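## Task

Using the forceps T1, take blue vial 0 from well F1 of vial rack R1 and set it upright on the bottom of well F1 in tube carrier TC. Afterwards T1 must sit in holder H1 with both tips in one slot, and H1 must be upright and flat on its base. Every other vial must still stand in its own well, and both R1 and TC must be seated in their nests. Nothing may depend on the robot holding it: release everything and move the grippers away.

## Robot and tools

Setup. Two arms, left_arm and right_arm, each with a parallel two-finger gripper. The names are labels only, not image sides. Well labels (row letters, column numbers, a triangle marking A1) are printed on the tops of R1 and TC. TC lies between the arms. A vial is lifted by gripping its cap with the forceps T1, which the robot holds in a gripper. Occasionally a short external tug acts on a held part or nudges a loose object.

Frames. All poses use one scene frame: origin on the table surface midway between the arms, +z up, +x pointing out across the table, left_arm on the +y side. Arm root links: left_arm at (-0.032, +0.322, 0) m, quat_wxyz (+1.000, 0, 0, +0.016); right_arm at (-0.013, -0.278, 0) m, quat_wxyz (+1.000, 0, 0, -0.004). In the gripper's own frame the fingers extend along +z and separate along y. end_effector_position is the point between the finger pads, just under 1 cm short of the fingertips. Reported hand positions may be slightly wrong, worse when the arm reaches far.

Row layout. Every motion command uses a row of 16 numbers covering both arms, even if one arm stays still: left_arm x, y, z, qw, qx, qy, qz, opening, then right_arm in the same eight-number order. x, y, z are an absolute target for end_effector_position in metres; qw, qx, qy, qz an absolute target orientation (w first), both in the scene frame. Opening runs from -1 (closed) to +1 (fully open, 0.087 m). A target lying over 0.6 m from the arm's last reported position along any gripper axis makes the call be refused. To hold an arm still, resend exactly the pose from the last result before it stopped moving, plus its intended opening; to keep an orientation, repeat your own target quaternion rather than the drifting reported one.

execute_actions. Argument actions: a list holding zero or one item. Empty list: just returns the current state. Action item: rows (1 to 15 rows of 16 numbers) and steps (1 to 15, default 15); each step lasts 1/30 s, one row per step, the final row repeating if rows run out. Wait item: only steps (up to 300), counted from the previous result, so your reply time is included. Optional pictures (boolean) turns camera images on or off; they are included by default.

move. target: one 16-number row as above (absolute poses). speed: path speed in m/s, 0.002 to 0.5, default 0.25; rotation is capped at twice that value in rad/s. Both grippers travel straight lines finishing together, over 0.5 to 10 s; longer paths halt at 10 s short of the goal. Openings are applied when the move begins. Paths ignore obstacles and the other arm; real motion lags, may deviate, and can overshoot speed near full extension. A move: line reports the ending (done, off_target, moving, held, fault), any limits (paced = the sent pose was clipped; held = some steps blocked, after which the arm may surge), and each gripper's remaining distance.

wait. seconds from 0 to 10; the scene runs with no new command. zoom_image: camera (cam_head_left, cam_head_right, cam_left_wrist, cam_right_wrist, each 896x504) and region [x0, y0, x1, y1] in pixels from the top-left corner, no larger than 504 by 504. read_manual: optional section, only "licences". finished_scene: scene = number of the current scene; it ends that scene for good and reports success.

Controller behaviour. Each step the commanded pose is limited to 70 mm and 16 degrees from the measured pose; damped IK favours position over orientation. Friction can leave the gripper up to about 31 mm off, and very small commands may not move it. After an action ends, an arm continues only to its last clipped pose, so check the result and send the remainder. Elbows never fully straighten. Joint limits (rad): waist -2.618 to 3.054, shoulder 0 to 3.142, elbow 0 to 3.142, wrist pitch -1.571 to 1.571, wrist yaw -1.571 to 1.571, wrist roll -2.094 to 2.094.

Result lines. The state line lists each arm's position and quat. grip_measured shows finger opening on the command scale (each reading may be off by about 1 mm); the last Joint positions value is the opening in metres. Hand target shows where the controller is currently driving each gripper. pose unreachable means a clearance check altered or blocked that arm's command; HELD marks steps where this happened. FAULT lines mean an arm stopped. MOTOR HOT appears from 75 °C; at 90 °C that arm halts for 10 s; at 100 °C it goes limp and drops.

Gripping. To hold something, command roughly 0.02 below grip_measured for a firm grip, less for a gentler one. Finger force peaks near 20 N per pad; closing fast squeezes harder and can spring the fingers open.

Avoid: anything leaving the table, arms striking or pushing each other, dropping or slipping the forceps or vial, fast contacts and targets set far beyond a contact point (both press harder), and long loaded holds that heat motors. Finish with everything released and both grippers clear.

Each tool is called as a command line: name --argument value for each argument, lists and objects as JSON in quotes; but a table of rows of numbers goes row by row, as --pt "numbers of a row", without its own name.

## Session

execute_actions --actions '[]'

Scene clock: 0.00 s of 12600.00 s.
left_arm: end_effector_position=(+0.2753, +0.1788, +0.2352) grip_measured=+0.987 end_effector_quat_wxyz=(+0.297, +0.727, +0.509, +0.354) | right_arm: end_effector_position=(+0.4768, -0.3757, +0.3861) grip_measured=+0.996 end_effector_quat_wxyz=(+0.693, -0.053, +0.717, +0.045)
Joint positions: left_arm=[-0.863  1.201  1.034 -0.594 -0.589  1.346  0.087] | right_arm=[-0.358  1.574  1.571 -0.036 -0.504 -0.028  0.087]
Joint velocities: left_arm=[ 0.002  0.007 -0.007  0.007  0.007 -0.022 -0.001] | right_arm=[-0.002 -0.002  0.002 -0.051 -0.081 -0.037 -0.001]
Hand target (left_arm): +0.275, +0.179, +0.235; +0.297, +0.727, +0.509, +0.354
Hand target (right_arm): +0.477, -0.376, +0.386; +0.693, -0.053, +0.717, +0.045

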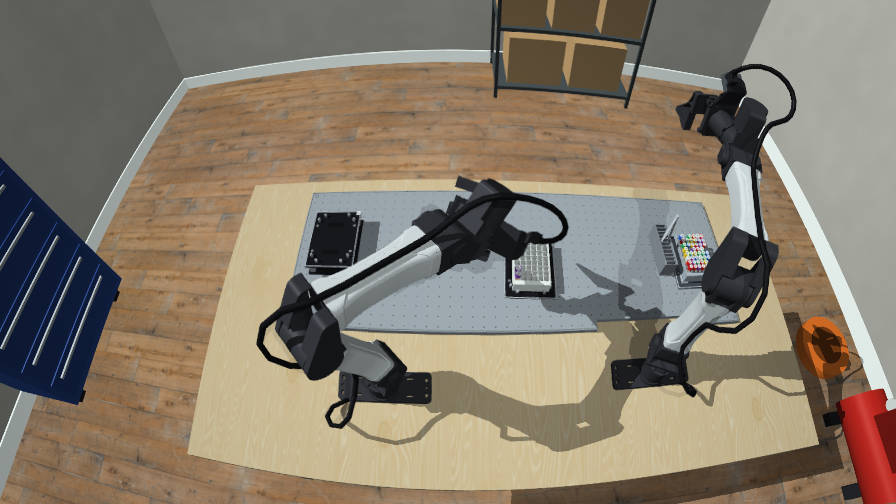

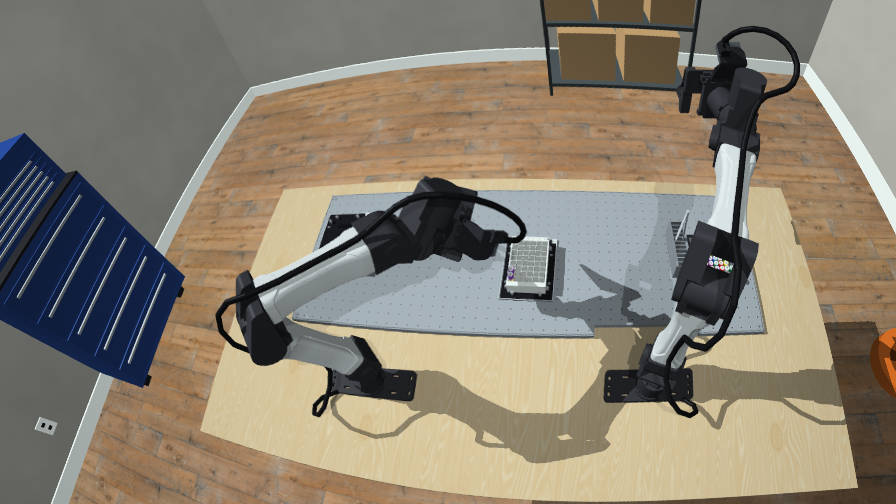

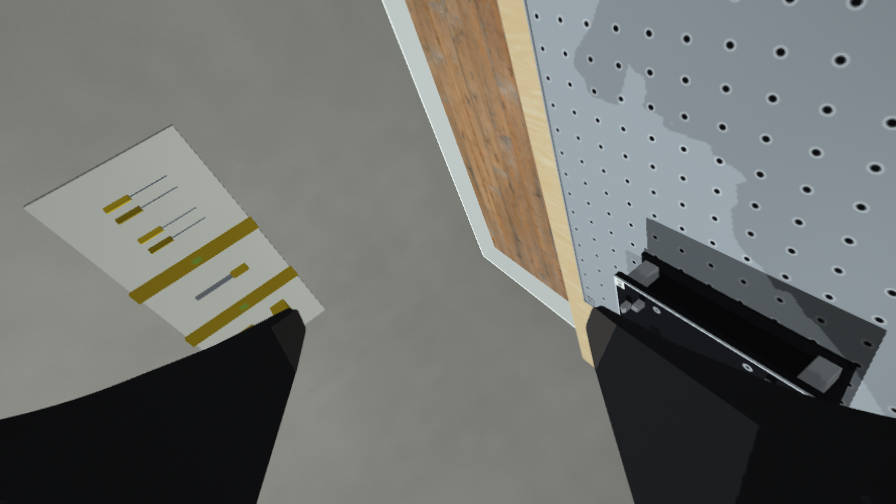

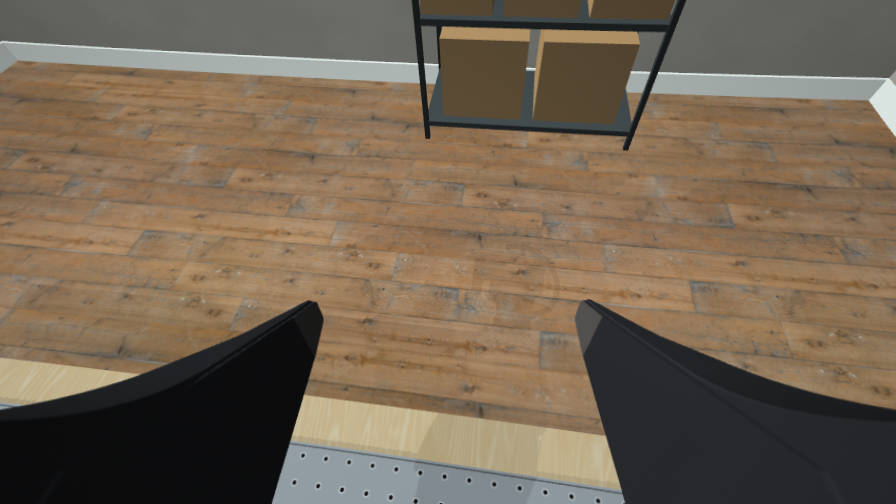

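F1 is a corner vial; direct grip may work.

zoom_image --camera "cam_head_left" --region '[640,205,740,305]'

zoom_image --camera "cam_head_right" --region '[490,225,570,305]'

Region (640, 205, 740, 305) of cam_head_left's 896x504 image, scaled by 5.040, with more detail than that image has.

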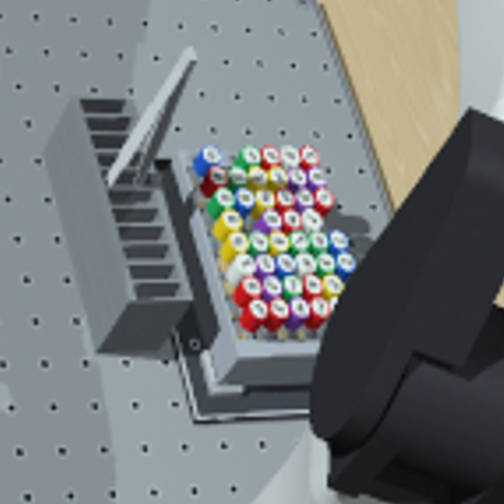

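Region (490, 225, 570, 305) of cam_head_right's 896x504 image, scaled by 6.300, with more detail than that image has.

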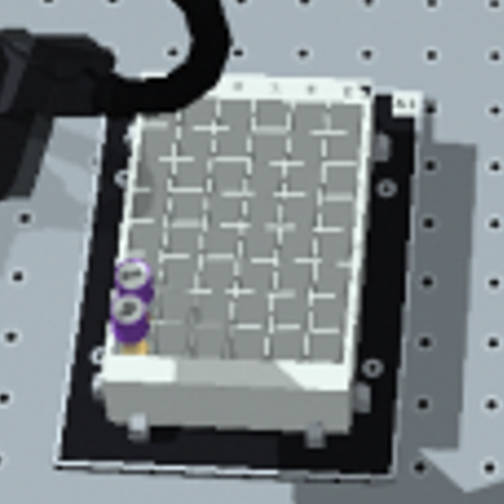

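move --target '[0.25,0.36,0.25,0.297,0.727,0.509,0.354,1,0.34,-0.44,0.17,0.06,0.13,0.99,-0.008,-0.5]' --speed 0.3

Scene clock: 5.23 s of 12600.00 s.
left_arm: end_effector_position=(+0.2524, +0.3580, +0.2516) grip_measured=+0.987 end_effector_quat_wxyz=(+0.294, +0.726, +0.510, +0.354) | right_arm: end_effector_position=(+0.3456, -0.4377, +0.1595) grip_measured=-0.500 end_effector_quat_wxyz=(+0.055, +0.110, +0.992, -0.002)
Joint positions: left_arm=[ 0.033  0.793  0.897 -0.722  0.119  1.92   0.087] | right_arm=[-0.405  2.163  2.244 -1.545 -0.029 -0.189  0.022]
Joint velocities: left_arm=[-0.012 -0.002 -0.032 -0.066  0.007 -0.037 -0.001] | right_arm=[ 0.002  0.007  0.027 -0.037 -0.022 -0.051 -0.001]
Hand target (left_arm): +0.250, +0.358, +0.248; +0.295, +0.727, +0.510, +0.353
Hand target (right_arm): +0.344, -0.444, +0.165; +0.058, +0.120, +0.991, -0.010
Off the commanded pose (left_arm): 0.004 m, 0 deg.
Off the commanded pose (right_arm): 0.012 m, 2 deg.
joint sent to its limit (right arm) — the command would take joint 4 (wrist pitch) past its lower limit, so that joint was sent only as far as its limit.
move: off_target (right_arm)

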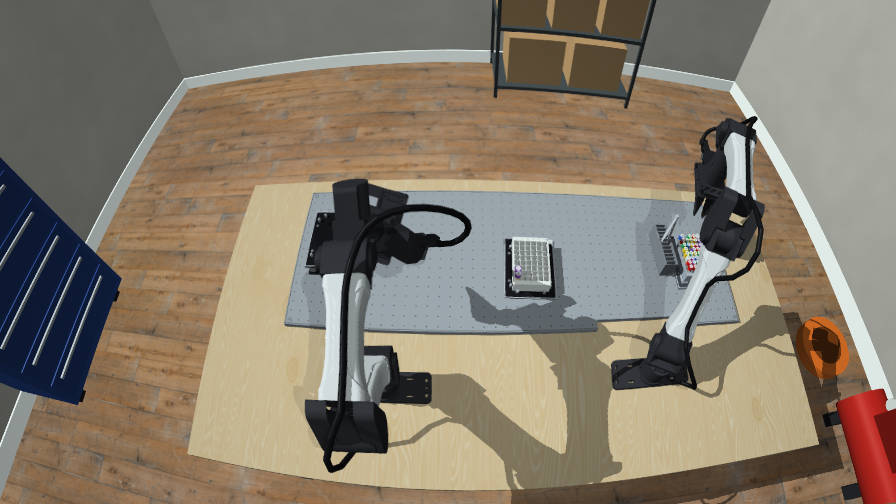

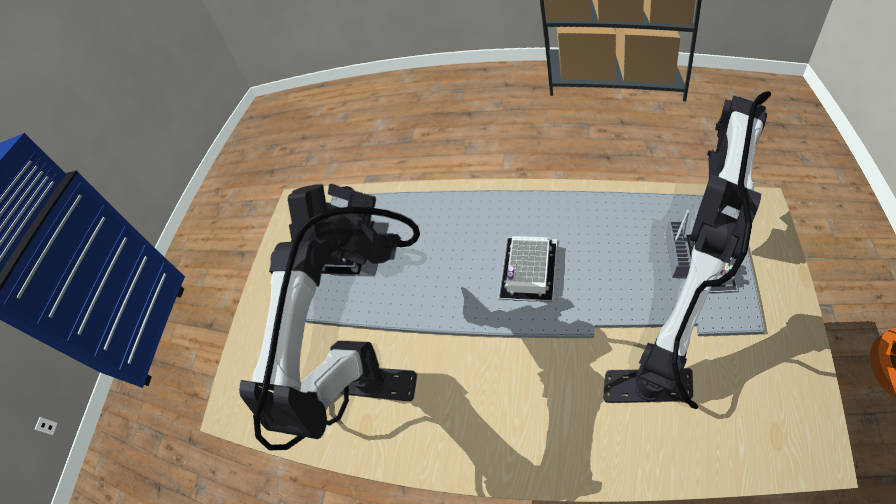

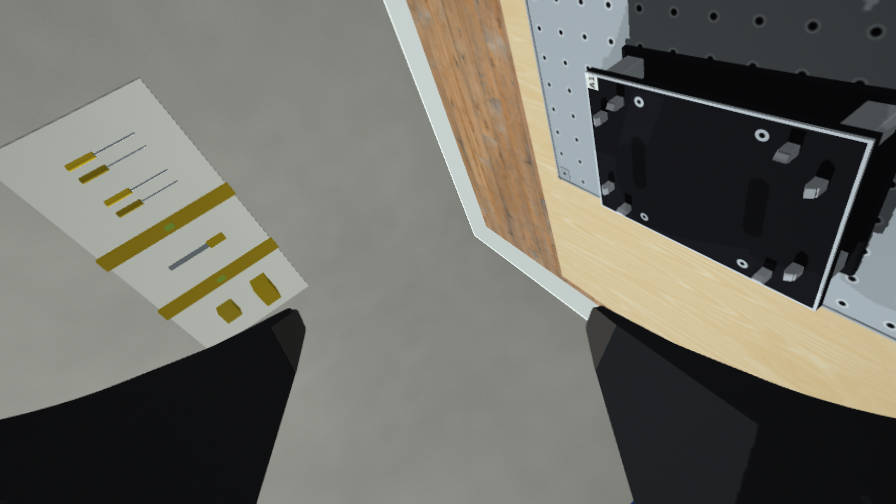

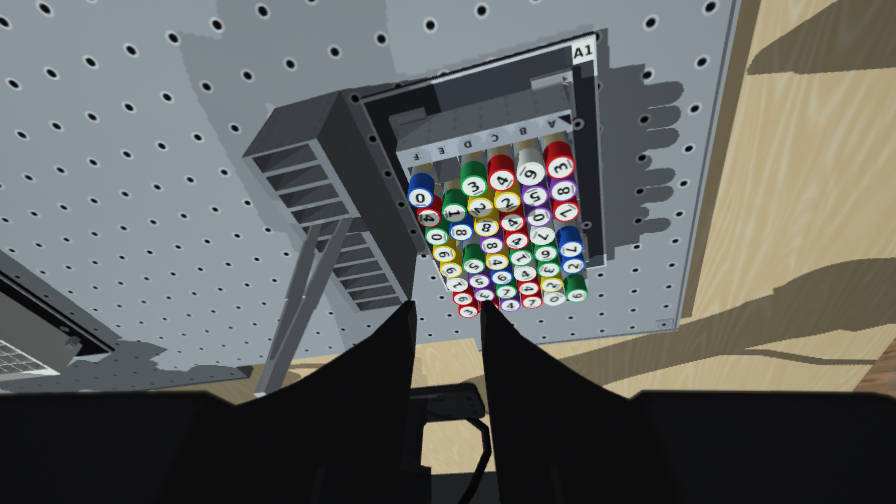

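move --target '[0.2524,0.358,0.2516,0.294,0.726,0.51,0.354,1,0.339,-0.422,0.095,0.04,-0.044,0.998,0.002,-0.56]' --speed 0.08

Scene clock: 9.20 s of 12600.00 s.
left_arm: end_effector_position=(+0.2525, +0.3575, +0.2516) grip_measured=+0.987 end_effector_quat_wxyz=(+0.295, +0.727, +0.509, +0.354) | right_arm: end_effector_position=(+0.3387, -0.4273, +0.0916) grip_measured=-0.560 end_effector_quat_wxyz=(+0.030, -0.035, +0.999, +0.003)
Joint positions: left_arm=[ 0.033  0.793  0.897 -0.722  0.121  1.922  0.087] | right_arm=[-0.361  2.105  1.874 -1.288 -0.028 -0.437  0.019]
Joint velocities: left_arm=[ 0.002  0.007  0.012  0.022  0.051  0.066 -0.   ] | right_arm=[-0.007  0.002 -0.002 -0.051 -0.037  0.022  0.   ]
Hand target (left_arm): +0.252, +0.358, +0.252; +0.294, +0.726, +0.510, +0.354
Hand target (right_arm): +0.340, -0.422, +0.095; +0.040, -0.044, +0.998, +0.003
Off the commanded pose (left_arm): 0.000 m, 0 deg.
Off the commanded pose (right_arm): 0.006 m, 2 deg.
move: done

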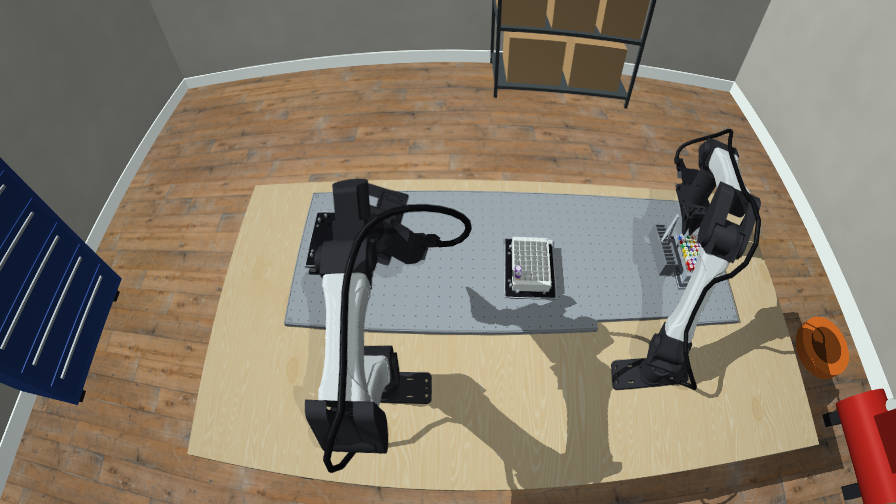

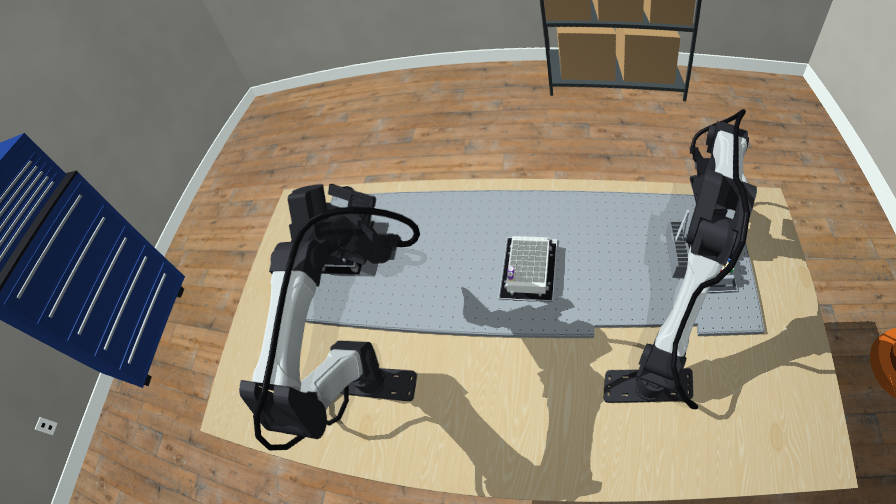

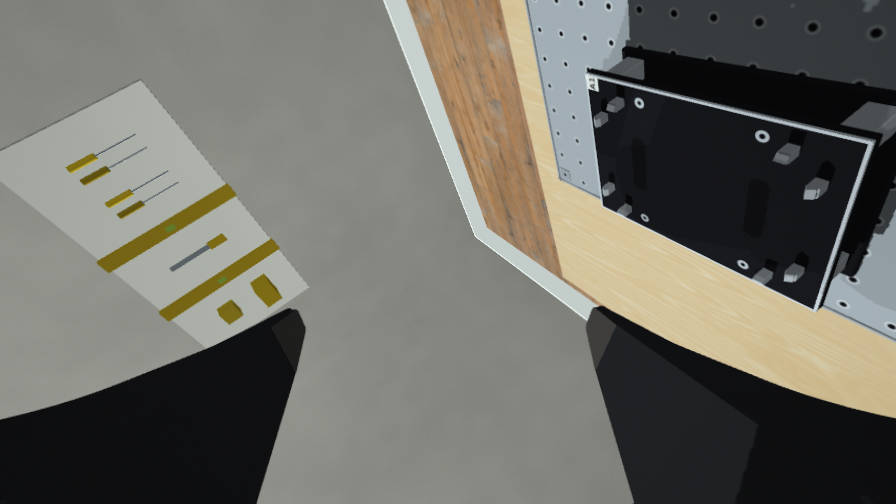

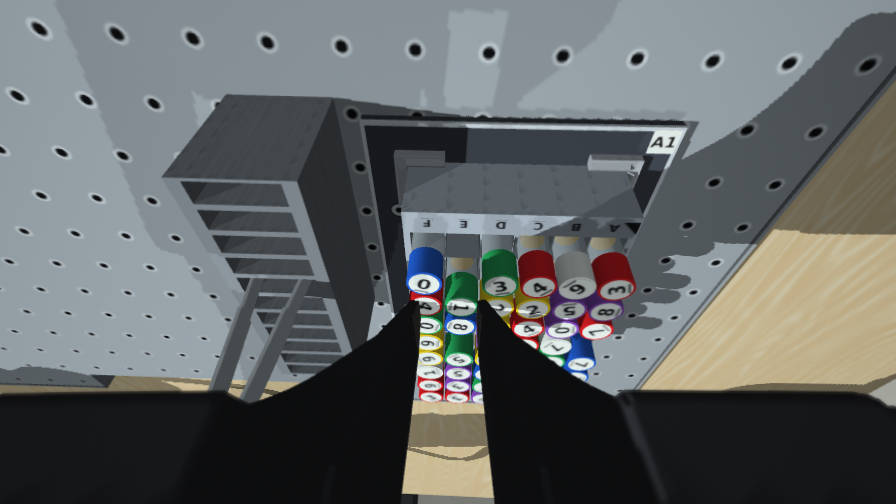

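move --target '[0.2524,0.358,0.2516,0.294,0.726,0.51,0.354,1,0.342,-0.414,0.09,0.035,-0.044,0.998,0.002,-0.6]' --speed 0.02

Scene clock: 11.17 s of 12600.00 s.
left_arm: end_effector_position=(+0.2525, +0.3575, +0.2516) grip_measured=+0.987 end_effector_quat_wxyz=(+0.295, +0.727, +0.509, +0.354) | right_arm: end_effector_position=(+0.3413, -0.4186, +0.0883) grip_measured=-0.600 end_effector_quat_wxyz=(+0.028, -0.042, +0.999, +0.004)
Joint positions: left_arm=[ 0.033  0.793  0.897 -0.722  0.121  1.922  0.087] | right_arm=[-0.339  2.105  1.861 -1.278 -0.028 -0.43   0.018]
Joint velocities: left_arm=[-0.002  0.017 -0.002 -0.022 -0.022 -0.007 -0.001] | right_arm=[ 0.022  0.007 -0.002 -0.007  0.007 -0.051 -0.   ]
Hand target (left_arm): +0.252, +0.358, +0.252; +0.294, +0.726, +0.510, +0.354
Hand target (right_arm): +0.342, -0.414, +0.090; +0.035, -0.044, +0.998, +0.002
Off the commanded pose (left_arm): 0.000 m, 0 deg.
Off the commanded pose (right_arm): 0.005 m, 1 deg.
move: done

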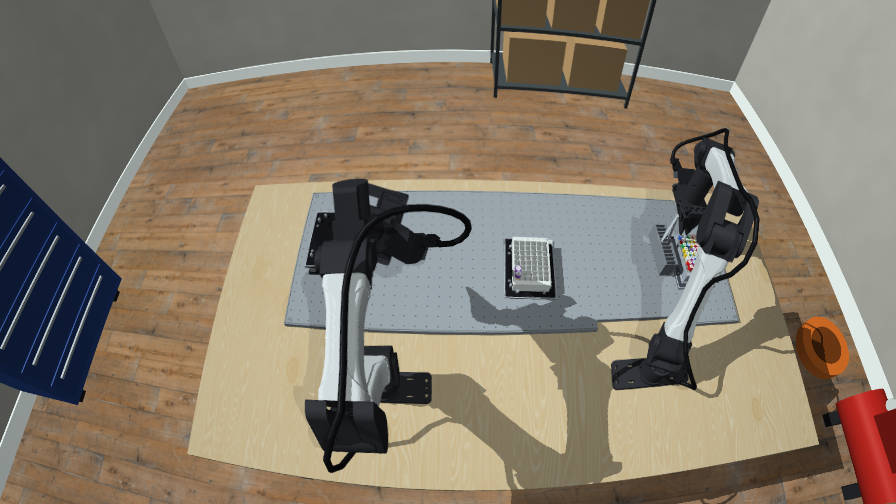

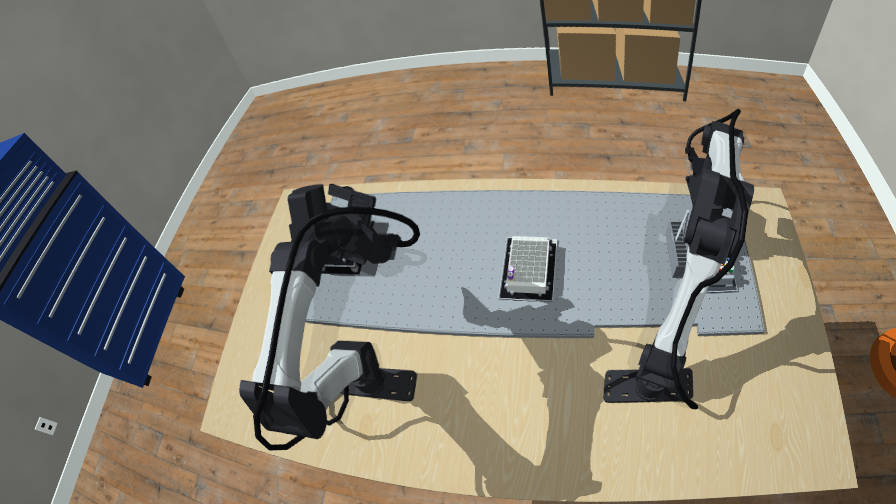

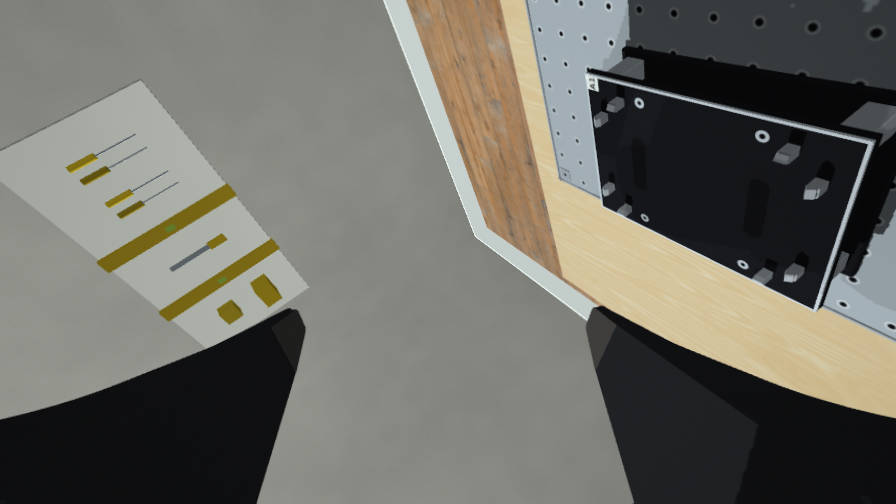

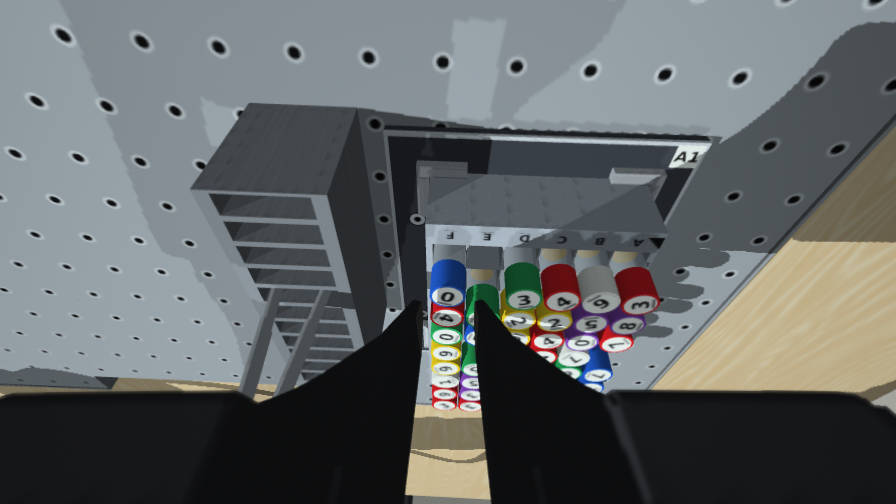

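move --target '[0.2524,0.358,0.2516,0.294,0.726,0.51,0.354,1,0.342,-0.416,0.069,0.035,-0.044,0.998,0.002,-0.6]' --speed 0.015

zoom_image --camera "cam_head_left" --region '[650,200,720,270]'

Scene clock: 13.37 s of 12600.00 s.
left_arm: end_effector_position=(+0.2525, +0.3575, +0.2516) grip_measured=+0.987 end_effector_quat_wxyz=(+0.295, +0.727, +0.509, +0.354) | right_arm: end_effector_position=(+0.3421, -0.4189, +0.0707) grip_measured=-0.600 end_effector_quat_wxyz=(+0.031, -0.042, +0.999, +0.003)
Joint positions: left_arm=[ 0.033  0.793  0.897 -0.722  0.121  1.922  0.087] | right_arm=[-0.339  2.105  1.791 -1.202 -0.028 -0.429  0.018]
Joint velocities: left_arm=[ 0.007  0.007  0.012 -0.022  0.051 -0.007  0.001] | right_arm=[ 0.002 -0.007 -0.012  0.022 -0.051  0.007 -0.   ]
Hand target (left_arm): +0.252, +0.358, +0.252; +0.294, +0.726, +0.510, +0.354
Hand target (right_arm): +0.342, -0.416, +0.069; +0.035, -0.044, +0.998, +0.002
Off the commanded pose (left_arm): 0.000 m, 0 deg.
Off the commanded pose (right_arm): 0.003 m, 1 deg.
move: done

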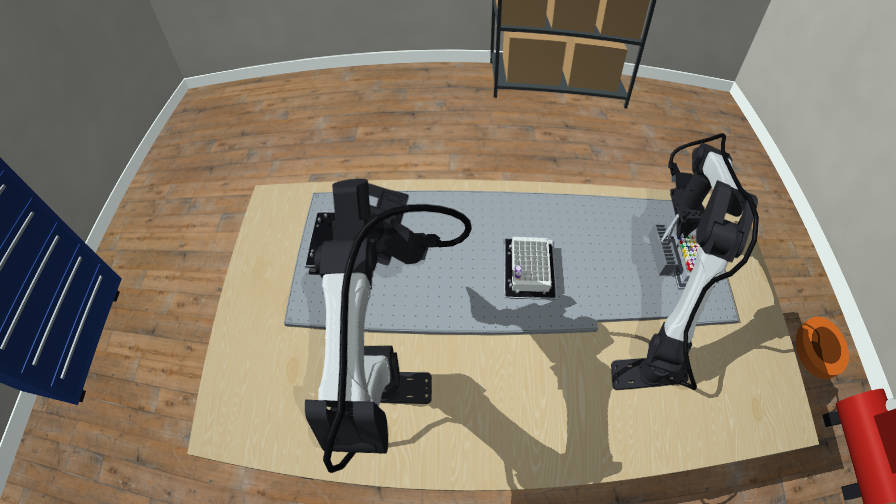

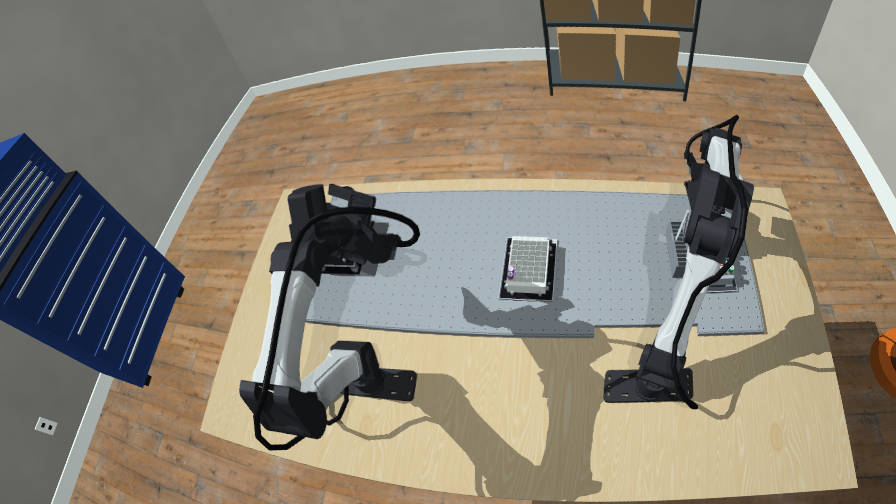

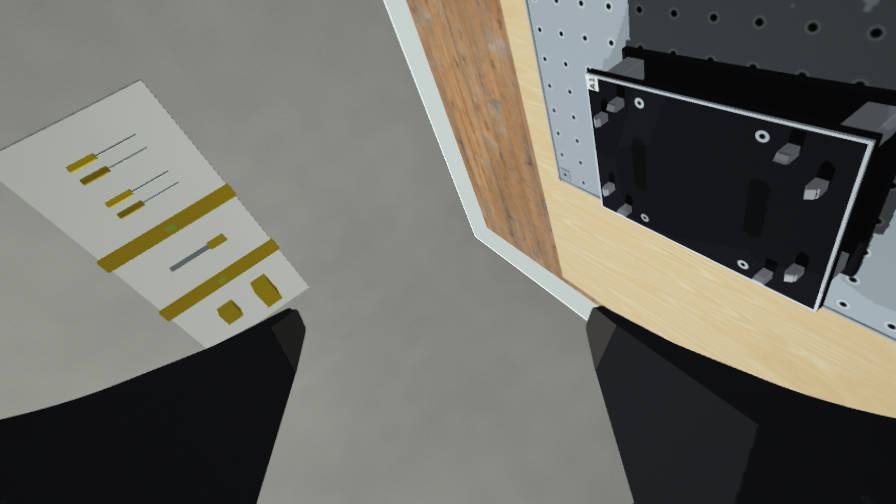

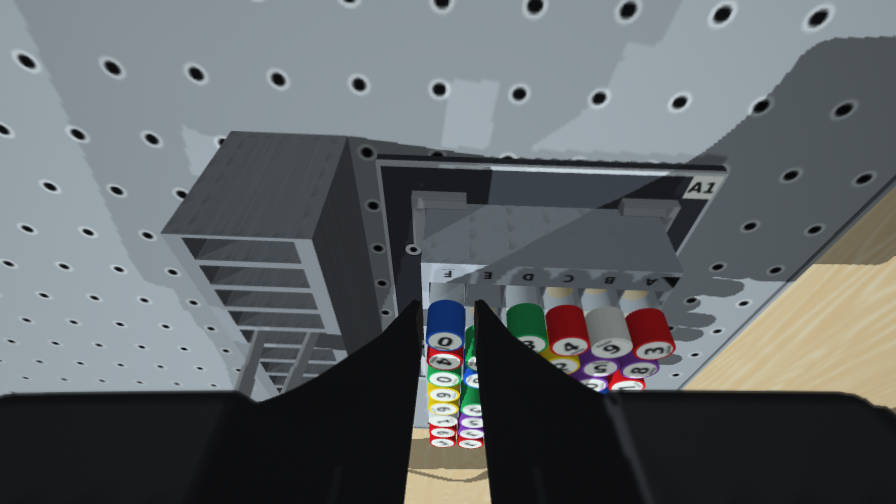

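Region (650, 200, 720, 270) of cam_head_left's 896x504 image, scaled by 7.200, with more detail than that image has.

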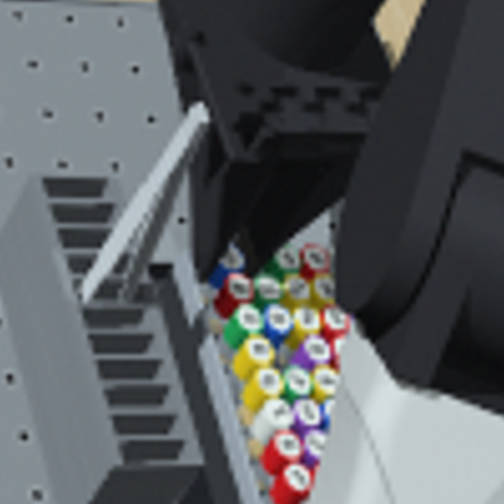

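move --target '[0.2524,0.358,0.2516,0.294,0.726,0.51,0.354,1,0.3375,-0.4165,0.070,0.022,-0.044,0.999,0.004,-0.7]' --speed 0.015

execute_actions --actions '[{"rows":[[0.2524,0.358,0.2516,0.294,0.726,0.51,0.354,1,0.3375,-0.4165,0.070,0.022,-0.044,0.999,0.004,-0.76]],"steps":12}]'

Scene clock: 15.37 s of 12600.00 s.
left_arm: end_effector_position=(+0.2525, +0.3575, +0.2516) grip_measured=+0.987 end_effector_quat_wxyz=(+0.295, +0.727, +0.509, +0.354) | right_arm: end_effector_position=(+0.3426, -0.4191, +0.0706) grip_measured=-0.700 end_effector_quat_wxyz=(+0.032, -0.042, +0.999, +0.002)
Joint positions: left_arm=[ 0.033  0.793  0.897 -0.722  0.121  1.922  0.087] | right_arm=[-0.339  2.105  1.791 -1.2   -0.028 -0.429  0.013]
Joint velocities: left_arm=[-0.012 -0.002 -0.032 -0.022  0.022 -0.037 -0.001] | right_arm=[-0.007 -0.012 -0.007 -0.066  0.051 -0.081  0.001]
Hand target (left_arm): +0.252, +0.358, +0.252; +0.294, +0.726, +0.510, +0.354
Hand target (right_arm): +0.338, -0.417, +0.070; +0.022, -0.044, +0.999, +0.004
Off the commanded pose (left_arm): 0.000 m, 0 deg.
Off the commanded pose (right_arm): 0.006 m, 1 deg.
move: done

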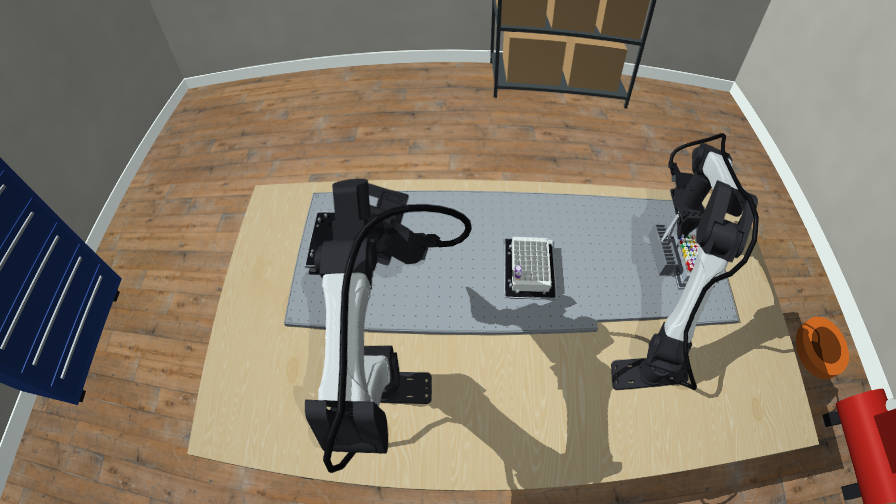

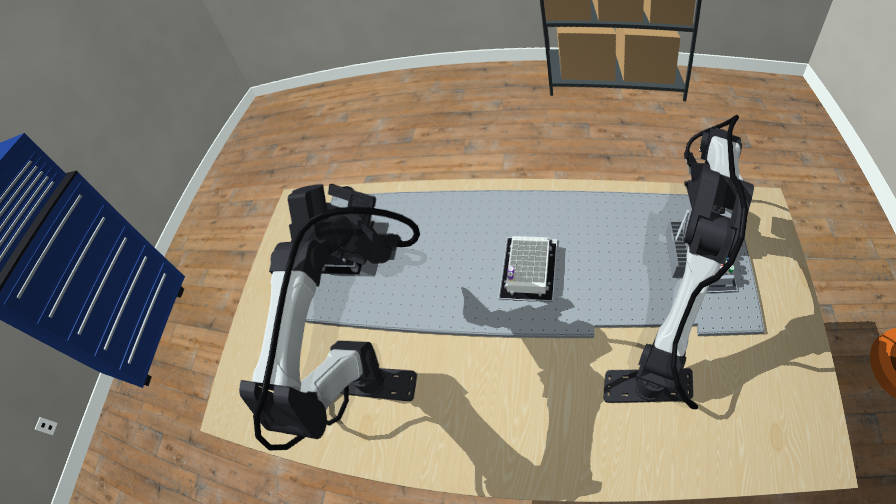

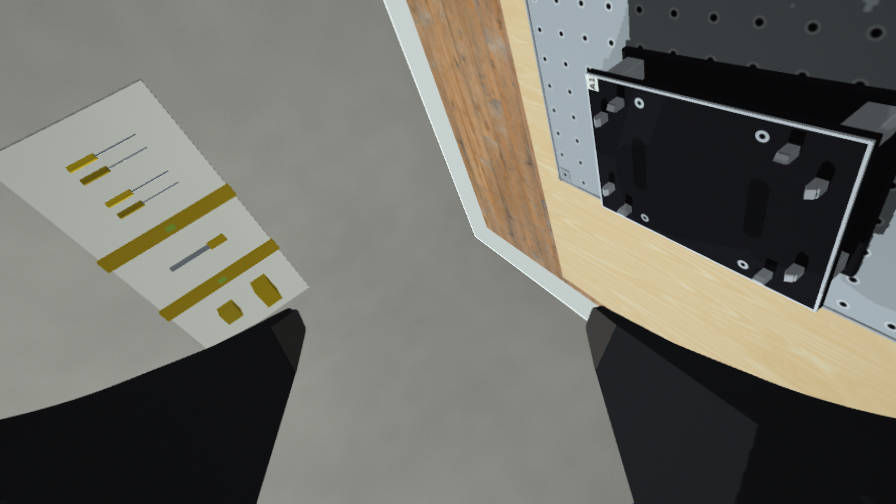

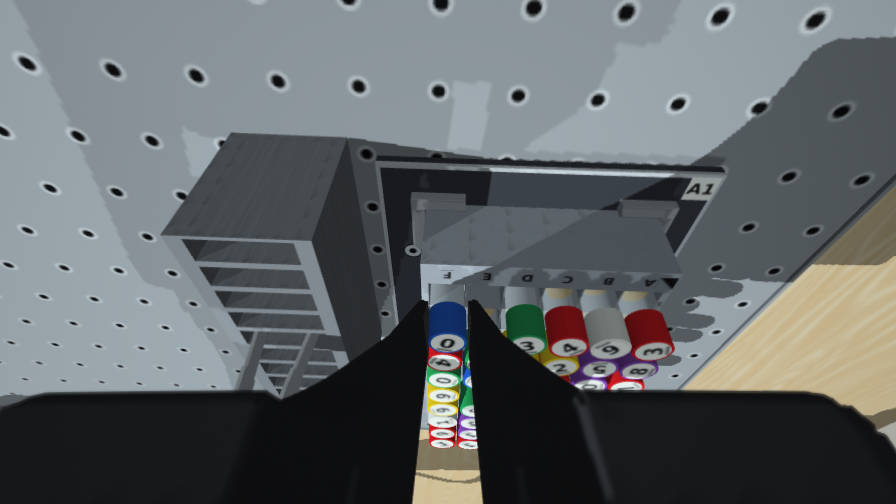

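Scene clock: 15.77 s of 12600.00 s.
left_arm: end_effector_position=(+0.2525, +0.3575, +0.2516) grip_measured=+0.987 end_effector_quat_wxyz=(+0.295, +0.727, +0.509, +0.354) | right_arm: end_effector_position=(+0.3425, -0.4191, +0.0706) grip_measured=-0.740 end_effector_quat_wxyz=(+0.032, -0.042, +0.999, +0.002)
Joint positions: left_arm=[ 0.033  0.793  0.897 -0.722  0.121  1.922  0.087] | right_arm=[-0.339  2.105  1.791 -1.2   -0.028 -0.429  0.011]
Joint velocities: left_arm=[-0.007  0.002  0.007 -0.022 -0.007  0.007 -0.   ] | right_arm=[-0.012  0.002  0.007  0.022 -0.11  -0.066 -0.001]
Hand target (left_arm): +0.252, +0.358, +0.252; +0.294, +0.726, +0.510, +0.354
Hand target (right_arm): +0.338, -0.417, +0.070; +0.022, -0.044, +0.999, +0.004
Off the commanded pose (left_arm): 0.000 m, 0 deg.
Off the commanded pose (right_arm): 0.006 m, 1 deg.
Steps of this call (steps 1 to 12: all 12 steps of this action). Readings (end_effector_position):
1: left_arm (+0.2525, +0.3575, +0.2516) | right_arm (+0.3425, -0.4191, +0.0706)
2: left_arm (+0.2525, +0.3575, +0.2516) | right_arm (+0.3425, -0.4191, +0.0706)
4: left_arm (+0.2525, +0.3575, +0.2516) | right_arm (+0.3425, -0.4191, +0.0706)
8: left_arm (+0.2525, +0.3575, +0.2516) | right_arm (+0.3425, -0.4191, +0.0706)
12: the state above

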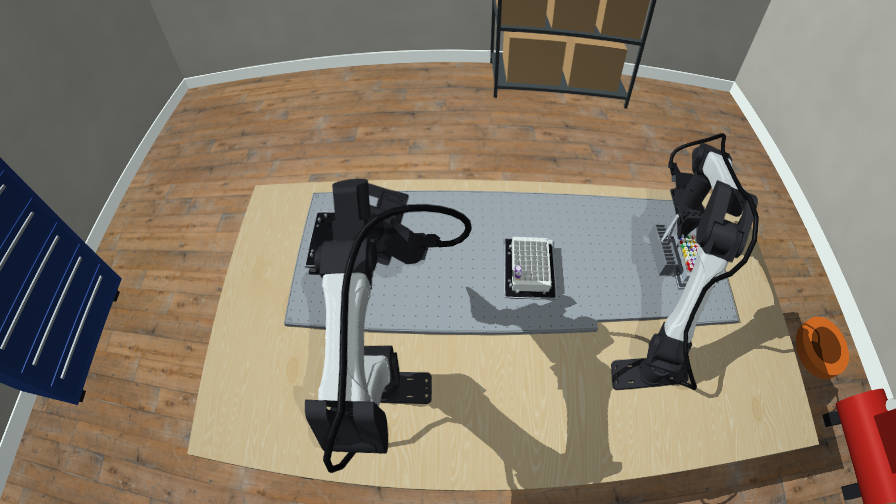

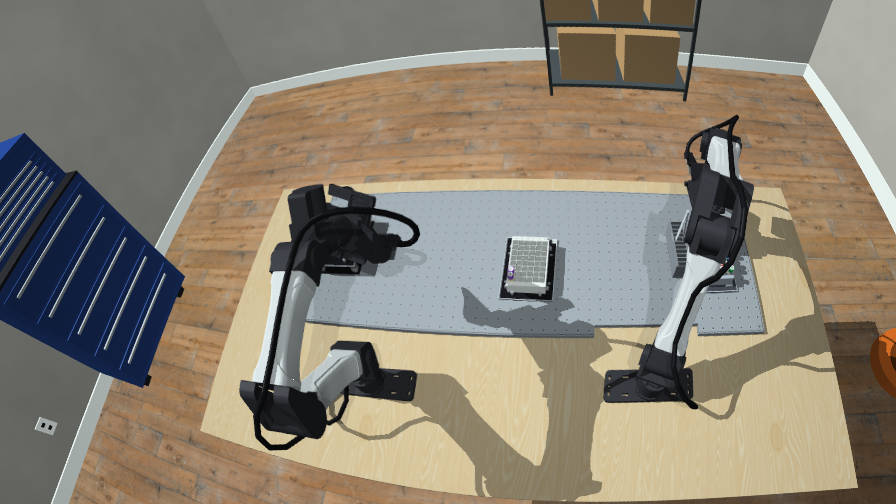

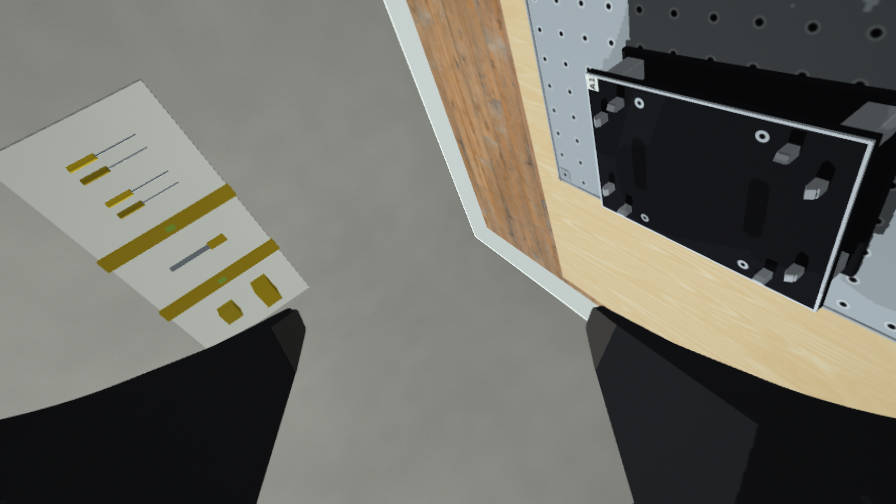

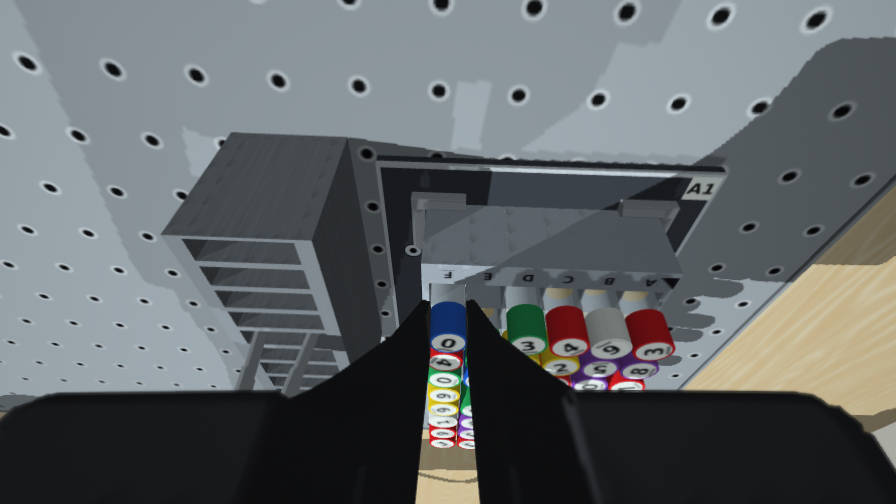

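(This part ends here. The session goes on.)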